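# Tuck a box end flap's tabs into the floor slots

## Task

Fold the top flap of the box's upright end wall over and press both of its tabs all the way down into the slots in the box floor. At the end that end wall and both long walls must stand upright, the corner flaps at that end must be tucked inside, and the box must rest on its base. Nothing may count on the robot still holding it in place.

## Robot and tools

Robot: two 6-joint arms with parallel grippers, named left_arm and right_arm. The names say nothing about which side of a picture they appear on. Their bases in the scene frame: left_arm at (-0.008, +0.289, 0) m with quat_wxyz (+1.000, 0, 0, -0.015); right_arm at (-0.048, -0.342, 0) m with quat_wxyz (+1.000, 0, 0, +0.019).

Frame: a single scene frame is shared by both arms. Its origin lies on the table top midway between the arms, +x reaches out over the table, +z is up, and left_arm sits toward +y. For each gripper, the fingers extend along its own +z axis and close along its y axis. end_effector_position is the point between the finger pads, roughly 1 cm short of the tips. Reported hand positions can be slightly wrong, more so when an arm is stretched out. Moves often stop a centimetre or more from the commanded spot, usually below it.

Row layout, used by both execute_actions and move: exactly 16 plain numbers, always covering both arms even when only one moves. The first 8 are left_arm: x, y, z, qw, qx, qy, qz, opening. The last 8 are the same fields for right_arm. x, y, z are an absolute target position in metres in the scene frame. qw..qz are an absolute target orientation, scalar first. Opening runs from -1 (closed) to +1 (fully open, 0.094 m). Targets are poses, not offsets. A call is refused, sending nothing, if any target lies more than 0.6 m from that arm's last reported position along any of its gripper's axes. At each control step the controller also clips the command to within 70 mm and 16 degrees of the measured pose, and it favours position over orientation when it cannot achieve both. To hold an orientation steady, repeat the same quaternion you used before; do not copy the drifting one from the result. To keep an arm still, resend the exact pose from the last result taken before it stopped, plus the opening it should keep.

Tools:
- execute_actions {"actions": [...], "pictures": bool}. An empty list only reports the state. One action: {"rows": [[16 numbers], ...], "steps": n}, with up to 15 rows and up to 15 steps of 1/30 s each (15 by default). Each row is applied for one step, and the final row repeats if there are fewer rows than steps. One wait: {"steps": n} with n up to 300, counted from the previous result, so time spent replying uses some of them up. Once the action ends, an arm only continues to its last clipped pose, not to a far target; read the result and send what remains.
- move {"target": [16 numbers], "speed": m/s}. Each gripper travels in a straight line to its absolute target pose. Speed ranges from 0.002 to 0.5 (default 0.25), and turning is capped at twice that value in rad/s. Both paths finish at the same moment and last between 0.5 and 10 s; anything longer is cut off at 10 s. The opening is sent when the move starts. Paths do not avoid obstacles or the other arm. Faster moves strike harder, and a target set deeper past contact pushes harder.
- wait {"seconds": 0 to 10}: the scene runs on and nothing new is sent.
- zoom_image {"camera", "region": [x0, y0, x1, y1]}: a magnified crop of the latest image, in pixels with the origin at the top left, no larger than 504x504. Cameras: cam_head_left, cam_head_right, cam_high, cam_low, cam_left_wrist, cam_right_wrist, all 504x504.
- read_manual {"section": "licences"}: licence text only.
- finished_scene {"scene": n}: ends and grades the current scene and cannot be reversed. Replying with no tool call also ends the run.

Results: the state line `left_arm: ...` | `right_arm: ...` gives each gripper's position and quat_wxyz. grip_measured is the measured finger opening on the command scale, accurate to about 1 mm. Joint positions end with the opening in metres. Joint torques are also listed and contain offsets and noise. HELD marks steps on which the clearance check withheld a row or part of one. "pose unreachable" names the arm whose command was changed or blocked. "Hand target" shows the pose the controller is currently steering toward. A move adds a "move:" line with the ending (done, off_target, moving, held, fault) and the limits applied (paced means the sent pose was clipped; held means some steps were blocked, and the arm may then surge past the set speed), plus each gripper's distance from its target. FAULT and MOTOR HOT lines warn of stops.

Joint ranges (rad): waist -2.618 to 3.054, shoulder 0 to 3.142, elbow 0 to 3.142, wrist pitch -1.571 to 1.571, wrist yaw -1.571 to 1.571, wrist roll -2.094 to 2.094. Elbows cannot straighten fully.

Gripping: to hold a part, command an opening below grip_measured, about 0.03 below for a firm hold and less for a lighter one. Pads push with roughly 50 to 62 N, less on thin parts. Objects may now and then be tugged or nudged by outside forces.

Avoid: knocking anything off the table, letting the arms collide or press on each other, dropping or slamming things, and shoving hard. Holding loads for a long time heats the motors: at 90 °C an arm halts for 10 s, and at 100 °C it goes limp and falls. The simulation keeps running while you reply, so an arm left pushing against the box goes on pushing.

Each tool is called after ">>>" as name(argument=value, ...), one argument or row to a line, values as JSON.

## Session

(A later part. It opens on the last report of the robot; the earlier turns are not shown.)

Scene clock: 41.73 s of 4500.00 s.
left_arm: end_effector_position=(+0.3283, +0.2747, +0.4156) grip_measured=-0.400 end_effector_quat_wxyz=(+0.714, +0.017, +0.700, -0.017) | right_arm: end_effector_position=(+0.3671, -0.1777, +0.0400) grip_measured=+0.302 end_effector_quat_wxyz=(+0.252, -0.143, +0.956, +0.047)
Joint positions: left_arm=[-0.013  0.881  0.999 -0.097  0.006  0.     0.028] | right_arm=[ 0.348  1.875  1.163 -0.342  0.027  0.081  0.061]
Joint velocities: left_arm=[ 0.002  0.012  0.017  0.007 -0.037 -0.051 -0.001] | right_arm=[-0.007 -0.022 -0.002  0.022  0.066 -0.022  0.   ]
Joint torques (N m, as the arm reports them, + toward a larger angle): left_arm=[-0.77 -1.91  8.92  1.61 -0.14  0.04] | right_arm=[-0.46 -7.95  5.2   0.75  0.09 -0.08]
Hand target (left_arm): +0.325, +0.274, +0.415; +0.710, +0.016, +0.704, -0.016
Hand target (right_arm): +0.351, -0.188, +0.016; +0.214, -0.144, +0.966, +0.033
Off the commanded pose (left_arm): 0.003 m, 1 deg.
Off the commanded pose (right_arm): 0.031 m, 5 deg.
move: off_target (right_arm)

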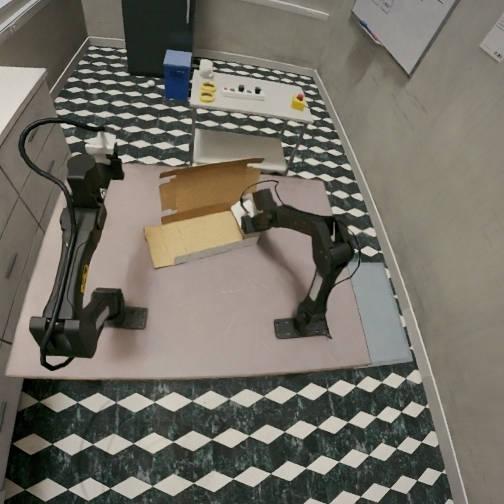

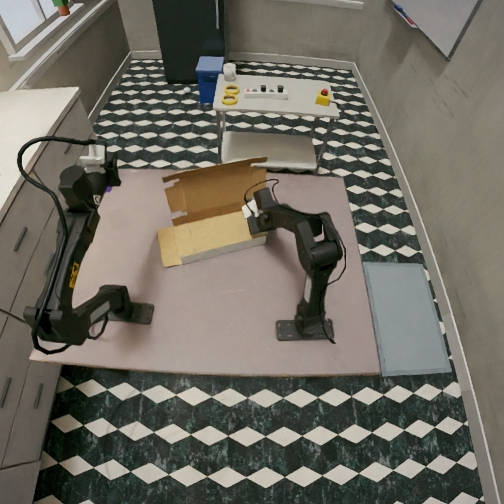

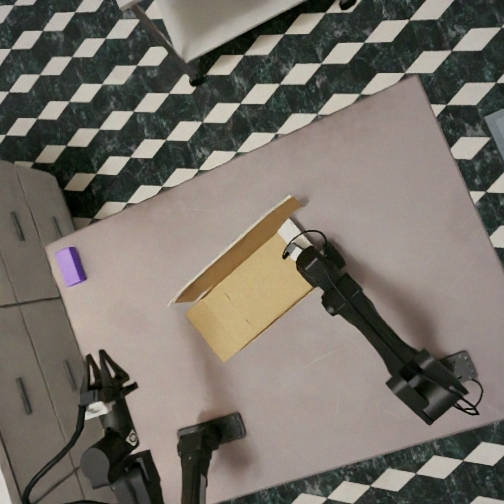

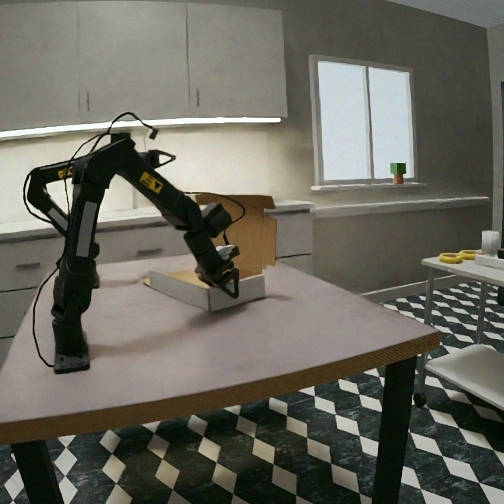

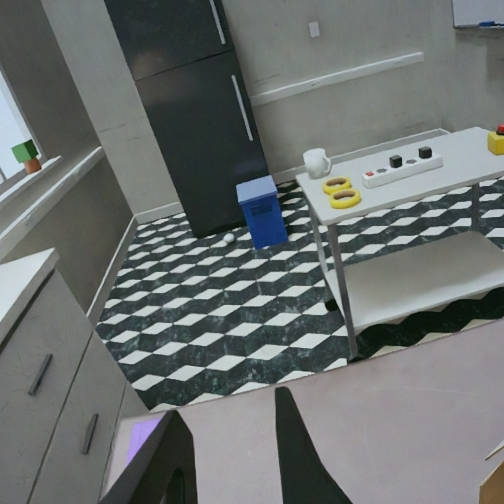

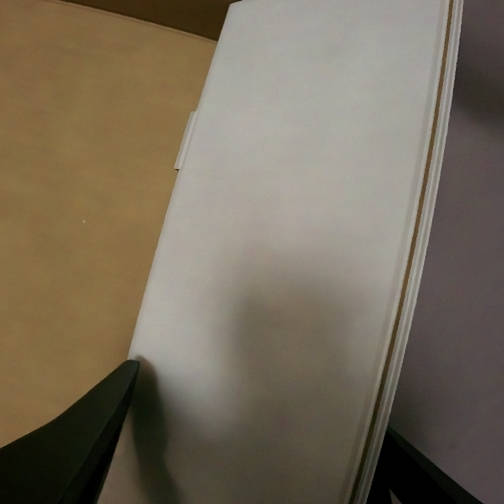

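Flap is steep with both fingers straddling; relieve the down-press and close.

>>> move(
  target=[0.325,0.274,0.415,0.71,0.016,0.704,-0.016,-0.4,0.36,-0.185,0.03,0.214,-0.144,0.965,0.032,-0.3],
  speed=0.03,
)

>>> move(
  target=[0.325,0.274,0.415,0.71,0.016,0.704,-0.016,-0.4,0.36,-0.187,0.028,0.214,-0.144,0.965,0.032,-0.92],
  speed=0.03,
)

Scene clock: 46.93 s of 4500.00 s.
left_arm: end_effector_position=(+0.3283, +0.2747, +0.4155) grip_measured=-0.400 end_effector_quat_wxyz=(+0.714, +0.017, +0.700, -0.017) | right_arm: end_effector_position=(+0.3643, -0.1784, +0.0398) grip_measured=-0.297 end_effector_quat_wxyz=(+0.239, -0.144, +0.959, +0.045)
Joint positions: left_arm=[-0.013  0.881  0.999 -0.097  0.006  0.     0.028] | right_arm=[ 0.348  1.879  1.182 -0.382  0.025  0.081  0.033]
Joint velocities: left_arm=[-0.012 -0.012  0.017  0.007 -0.007  0.037 -0.   ] | right_arm=[-0.017  0.007  0.002  0.007  0.007  0.022 -0.   ]
Joint torques (N m, as the arm reports them, + toward a larger angle): left_arm=[-0.86 -1.8   8.83  1.6  -0.13  0.07] | right_arm=[-0.57 -8.21 10.    0.49  0.11 -0.09]
Hand target (left_arm): +0.325, +0.274, +0.415; +0.710, +0.016, +0.704, -0.016
Hand target (right_arm): +0.360, -0.185, +0.030; +0.215, -0.144, +0.965, +0.033
Off the commanded pose (left_arm): 0.003 m, 1 deg.
Off the commanded pose (right_arm): 0.013 m, 3 deg.
After step 90, 0.57 s passed at rest.
move: off_target (right_arm)

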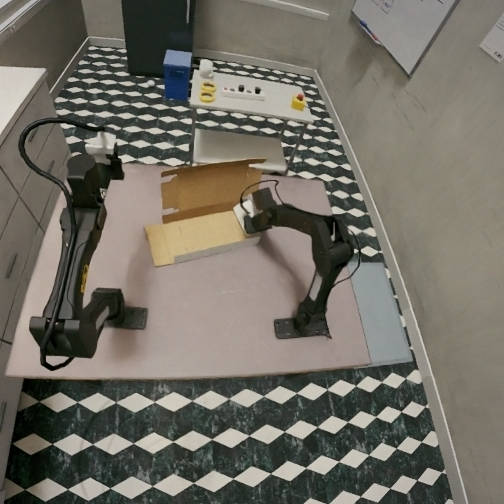

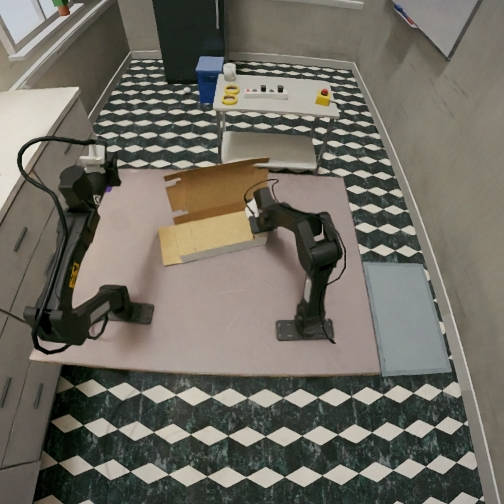

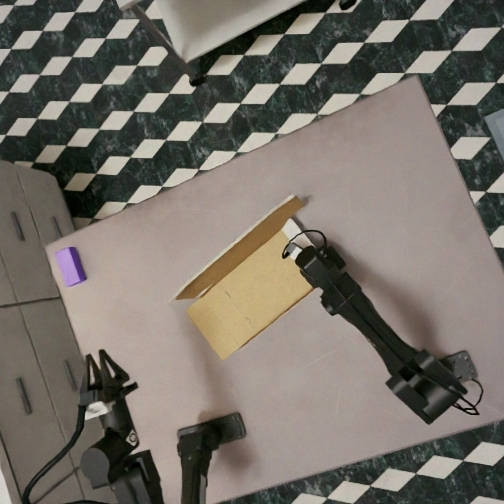

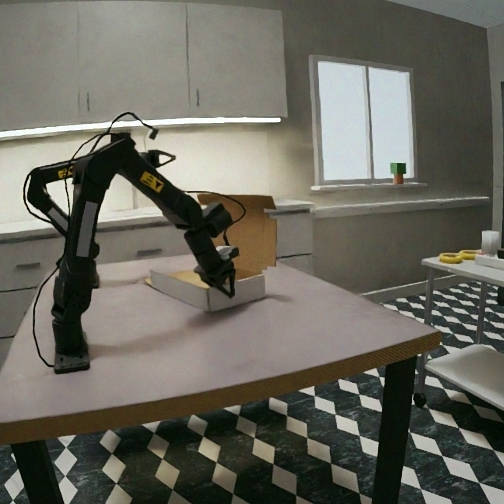

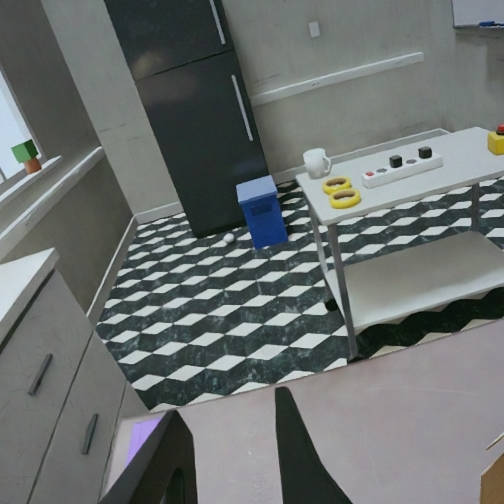

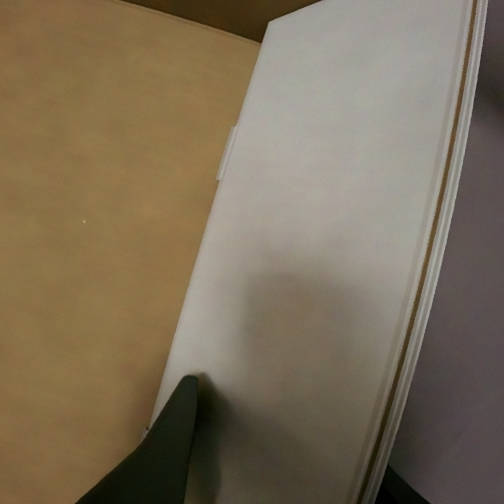

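Scene clock: 48.13 s of 4500.00 s.
left_arm: end_effector_position=(+0.3283, +0.2747, +0.4155) grip_measured=-0.400 end_effector_quat_wxyz=(+0.714, +0.017, +0.700, -0.017) | right_arm: end_effector_position=(+0.3641, -0.1793, +0.0395) grip_measured=-0.906 end_effector_quat_wxyz=(+0.239, -0.147, +0.959, +0.041)
Joint positions: left_arm=[-0.013  0.881  0.999 -0.097  0.006  0.     0.028] | right_arm=[ 0.348  1.879  1.182 -0.385  0.029  0.074  0.004]
Joint velocities: left_arm=[-0.027 -0.002  0.007 -0.066  0.022  0.037 -0.   ] | right_arm=[ 0.022 -0.012 -0.002  0.051  0.051 -0.022 -0.   ]
Joint torques (N m, as the arm reports them, + toward a larger angle): left_arm=[-0.82 -1.87  8.97  1.63 -0.12  0.07] | right_arm=[-1.   -8.08  9.28  0.58  0.03 -0.06]
Hand target (left_arm): +0.325, +0.274, +0.415; +0.710, +0.016, +0.704, -0.016
Hand target (right_arm): +0.360, -0.187, +0.028; +0.214, -0.144, +0.966, +0.033
Off the commanded pose (left_arm): 0.003 m, 1 deg.
Off the commanded pose (right_arm): 0.014 m, 3 deg.
move: off_target (right_arm)

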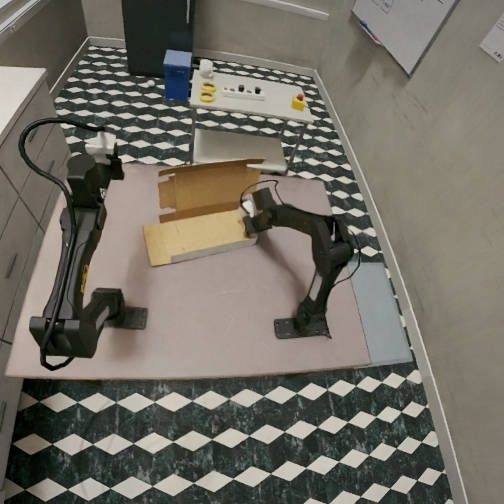

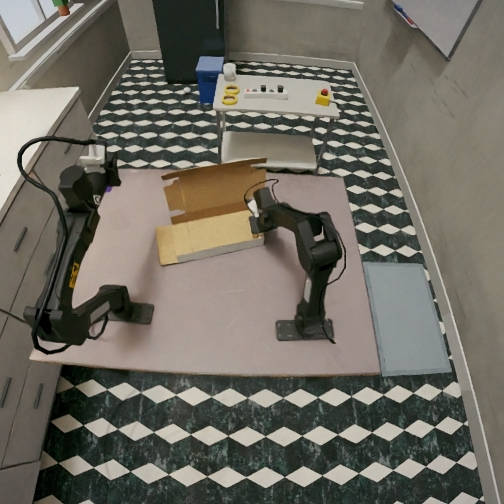

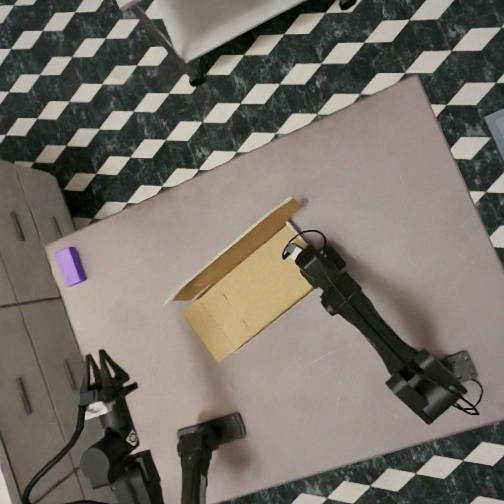

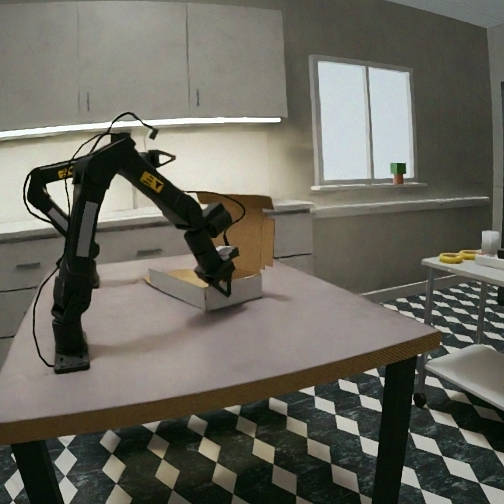

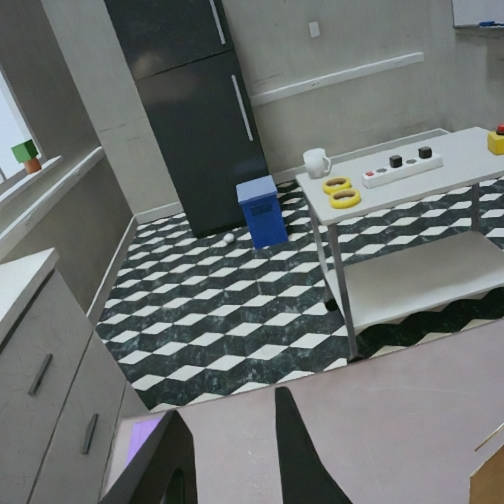

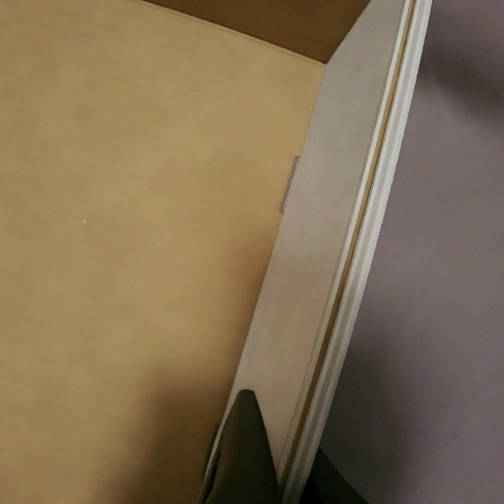

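As before: small press, release, lift.

>>> move(
  target=[0.325,0.274,0.415,0.71,0.016,0.704,-0.016,-0.4,0.362,-0.182,0.022,0.214,-0.144,0.965,0.032,-0.93],
  speed=0.03,
)

>>> move(
  target=[0.325,0.274,0.415,0.71,0.016,0.704,-0.016,-0.4,0.362,-0.18,0.042,0.214,-0.144,0.965,0.032,-0.2],
  speed=0.03,
)

>>> move(
  target=[0.325,0.274,0.415,0.71,0.016,0.704,-0.016,-0.4,0.335,-0.16,0.15,0.214,-0.144,0.965,0.032,-0.2],
  speed=0.15,
)

Scene clock: 53.30 s of 4500.00 s.
left_arm: end_effector_position=(+0.3283, +0.2747, +0.4155) grip_measured=-0.400 end_effector_quat_wxyz=(+0.714, +0.017, +0.700, -0.017) | right_arm: end_effector_position=(+0.3642, -0.1794, +0.0389) grip_measured=-0.912 end_effector_quat_wxyz=(+0.239, -0.147, +0.959, +0.041)
Joint positions: left_arm=[-0.013  0.881  0.999 -0.097  0.006  0.     0.028] | right_arm=[ 0.348  1.881  1.182 -0.383  0.03   0.074  0.004]
Joint velocities: left_arm=[-0.007 -0.017 -0.012  0.051  0.037 -0.022 -0.   ] | right_arm=[-0.007  0.002 -0.002 -0.051  0.022  0.022 -0.001]
Joint torques (N m, as the arm reports them, + toward a larger angle): left_arm=[-0.94 -1.75  8.94  1.62 -0.14  0.07] | right_arm=[-0.04 -6.43  9.68  0.75  0.09  0.04]
Hand target (left_arm): +0.325, +0.274, +0.415; +0.710, +0.016, +0.704, -0.016
Hand target (right_arm): +0.361, -0.182, +0.022; +0.215, -0.144, +0.965, +0.032
Off the commanded pose (left_arm): 0.003 m, 1 deg.
Off the commanded pose (right_arm): 0.017 m, 3 deg.
After step 90, 1.03 s passed at rest.
move: off_target (right_arm)

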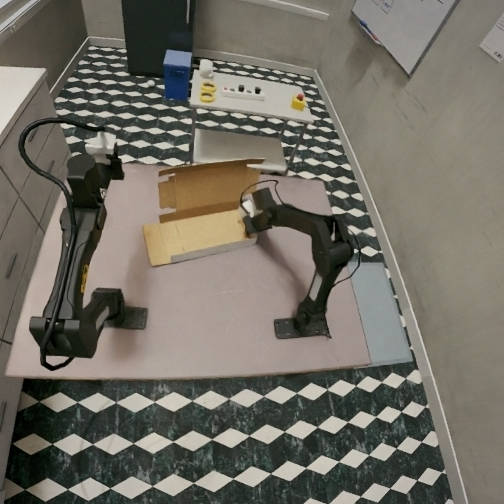

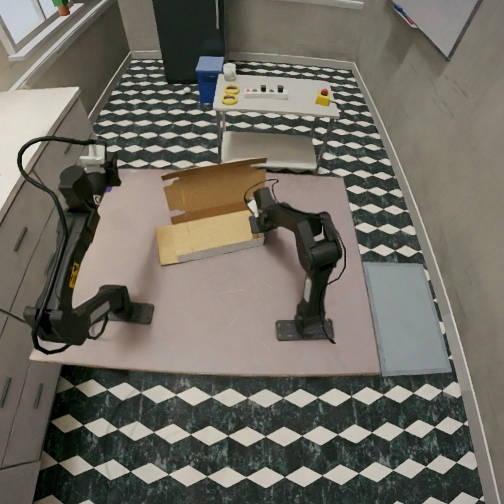

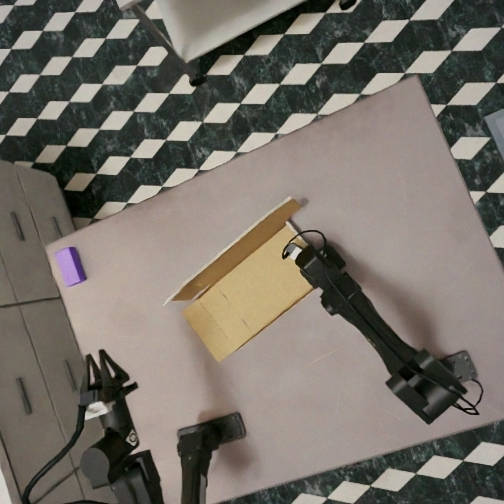

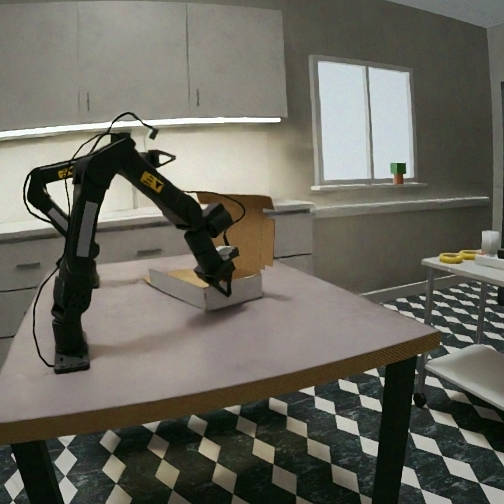

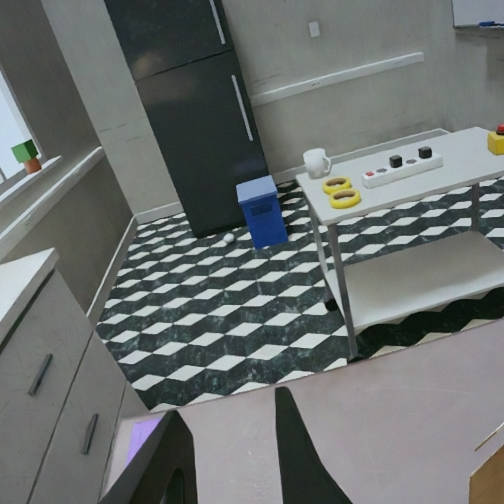

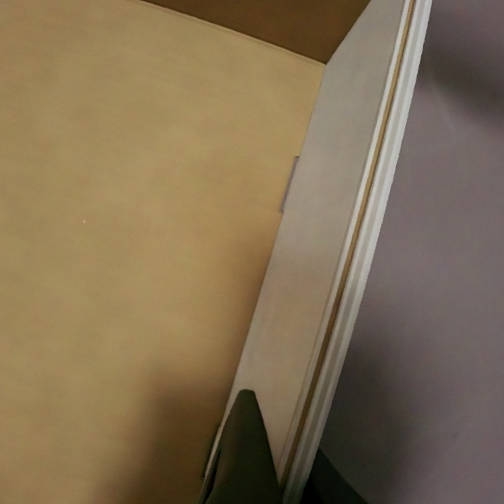

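Scene clock: 54.63 s of 4500.00 s.
left_arm: end_effector_position=(+0.3283, +0.2747, +0.4155) grip_measured=-0.400 end_effector_quat_wxyz=(+0.714, +0.017, +0.700, -0.017) | right_arm: end_effector_position=(+0.3575, -0.1822, +0.0386) grip_measured=-0.202 end_effector_quat_wxyz=(+0.213, -0.147, +0.965, +0.035)
Joint positions: left_arm=[-0.013  0.881  0.999 -0.097  0.006  0.     0.028] | right_arm=[ 0.348  1.889  1.217 -0.466  0.03   0.077  0.037]
Joint velocities: left_arm=[-0.002 -0.002  0.012  0.007  0.037  0.007 -0.   ] | right_arm=[-0.012 -0.002 -0.002 -0.051  0.007 -0.051 -0.001]
Joint torques (N m, as the arm reports them, + toward a larger angle): left_arm=[-0.86 -1.91  8.84  1.57 -0.13  0.07] | right_arm=[ 0.42 -9.43 10.94  0.72  0.11  0.07]
Hand target (left_arm): +0.325, +0.274, +0.415; +0.710, +0.016, +0.704, -0.016
Hand target (right_arm): +0.362, -0.180, +0.042; +0.214, -0.144, +0.966, +0.033
Off the commanded pose (left_arm): 0.003 m, 1 deg.
Off the commanded pose (right_arm): 0.006 m, 1 deg.
move: done

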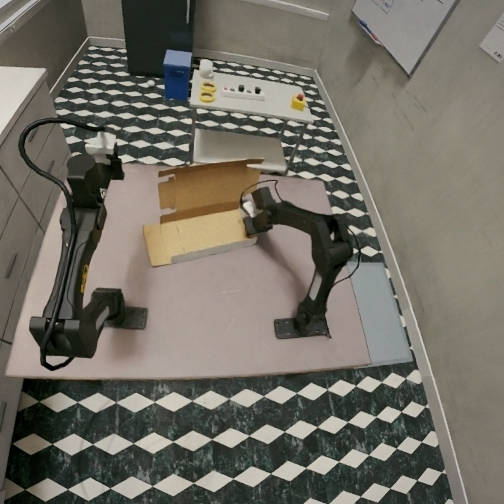

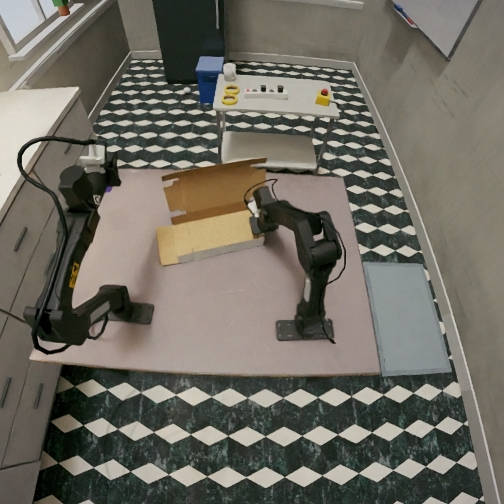

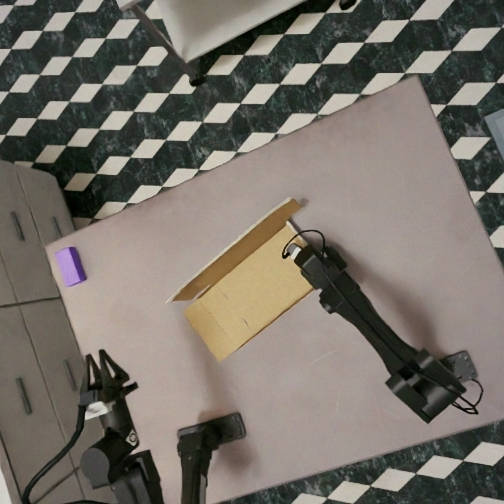

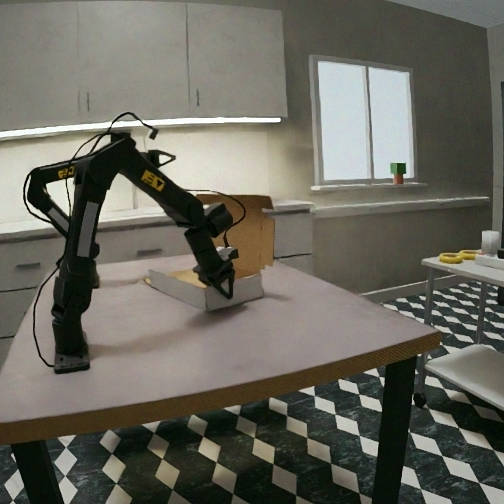

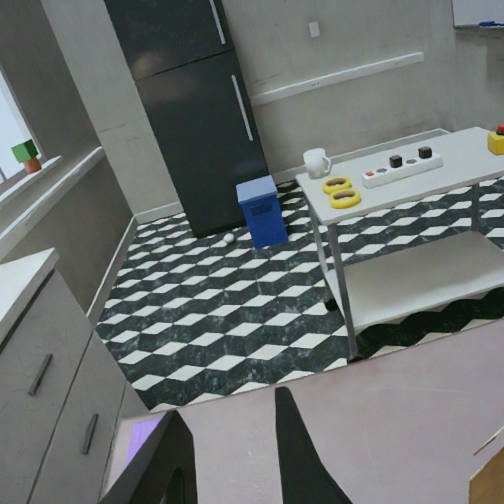

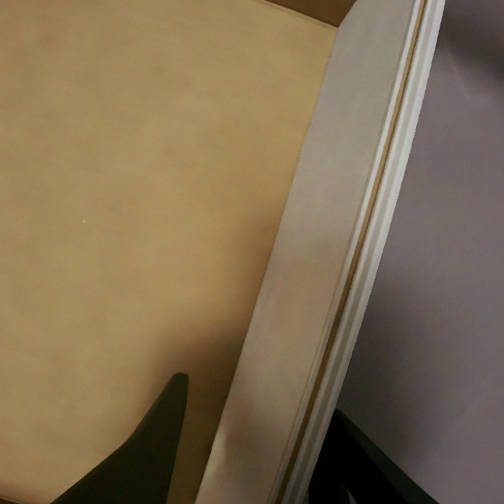

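Scene clock: 56.07 s of 4500.00 s.
left_arm: end_effector_position=(+0.3283, +0.2747, +0.4155) grip_measured=-0.400 end_effector_quat_wxyz=(+0.714, +0.017, +0.700, -0.017) | right_arm: end_effector_position=(+0.3337, -0.1623, +0.1368) grip_measured=-0.202 end_effector_quat_wxyz=(+0.202, -0.146, +0.968, +0.031)
Joint positions: left_arm=[-0.013  0.881  0.999 -0.097  0.006  0.     0.028] | right_arm=[ 0.427  1.769  1.479 -0.874  0.064  0.152  0.037]
Joint velocities: left_arm=[-0.007 -0.007  0.002 -0.022  0.051  0.007 -0.001] | right_arm=[-0.022  0.007 -0.027 -0.022  0.022 -0.022 -0.   ]
Joint torques (N m, as the arm reports them, + toward a larger angle): left_arm=[-0.81 -1.72  8.84  1.58 -0.14  0.04] | right_arm=[  0.82 -10.75  11.24   0.7    0.13   0.06]
Hand target (left_arm): +0.325, +0.274, +0.415; +0.710, +0.016, +0.704, -0.016
Hand target (right_arm): +0.335, -0.159, +0.150; +0.214, -0.144, +0.966, +0.033
Off the commanded pose (left_arm): 0.003 m, 1 deg.
Off the commanded pose (right_arm): 0.013 m, 1 deg.
move: off_target (right_arm)

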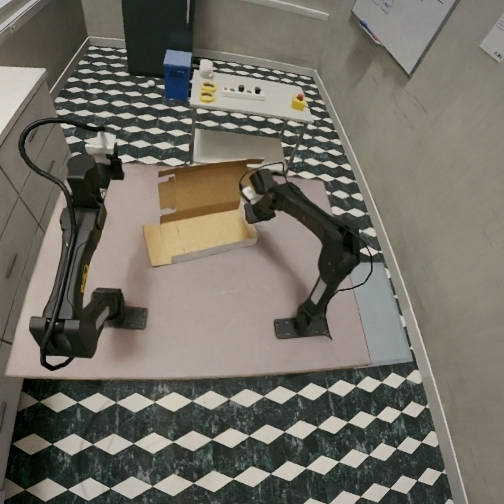

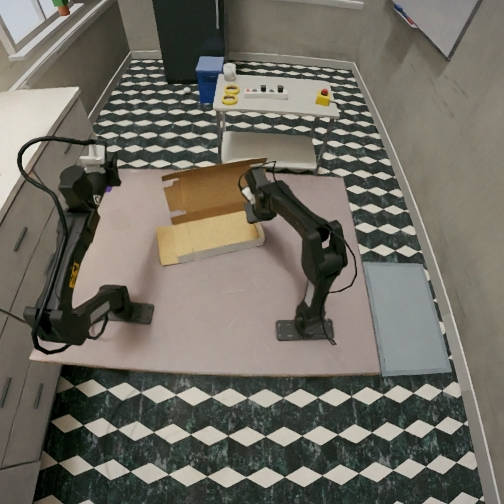

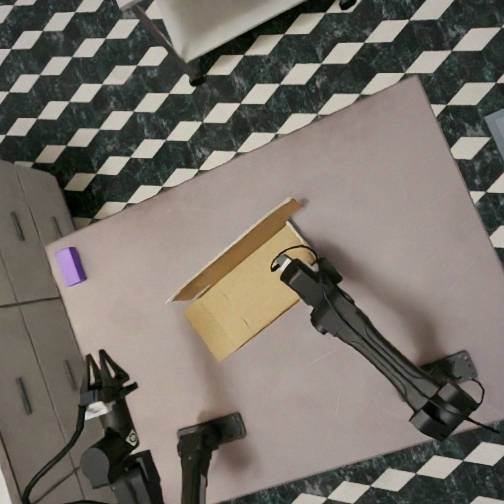

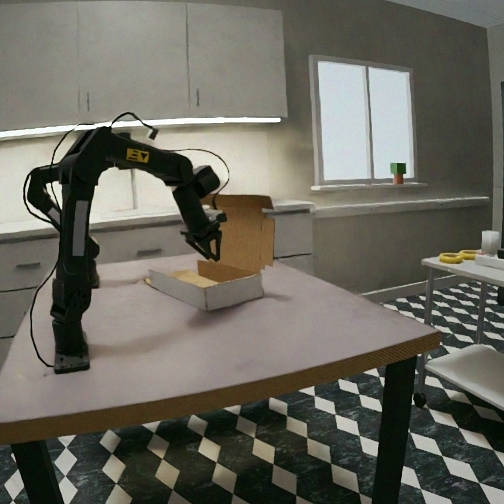

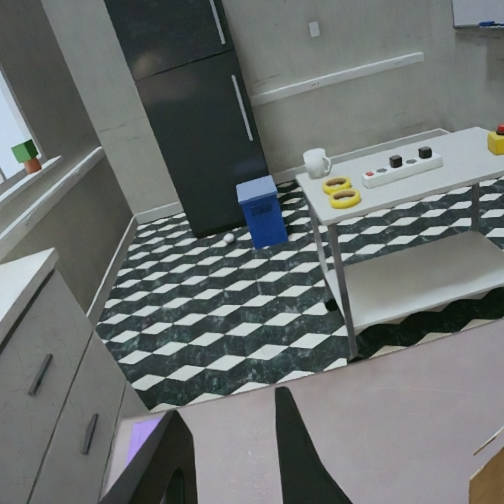

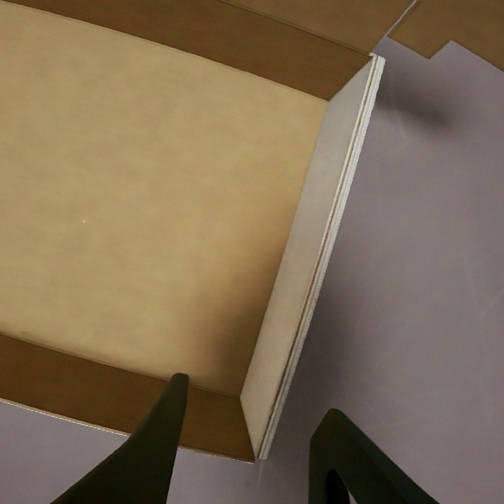

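Same seated look as scene 1.

>>> finished_scene(
  scene=2,
)

The scene is finished: the task was done.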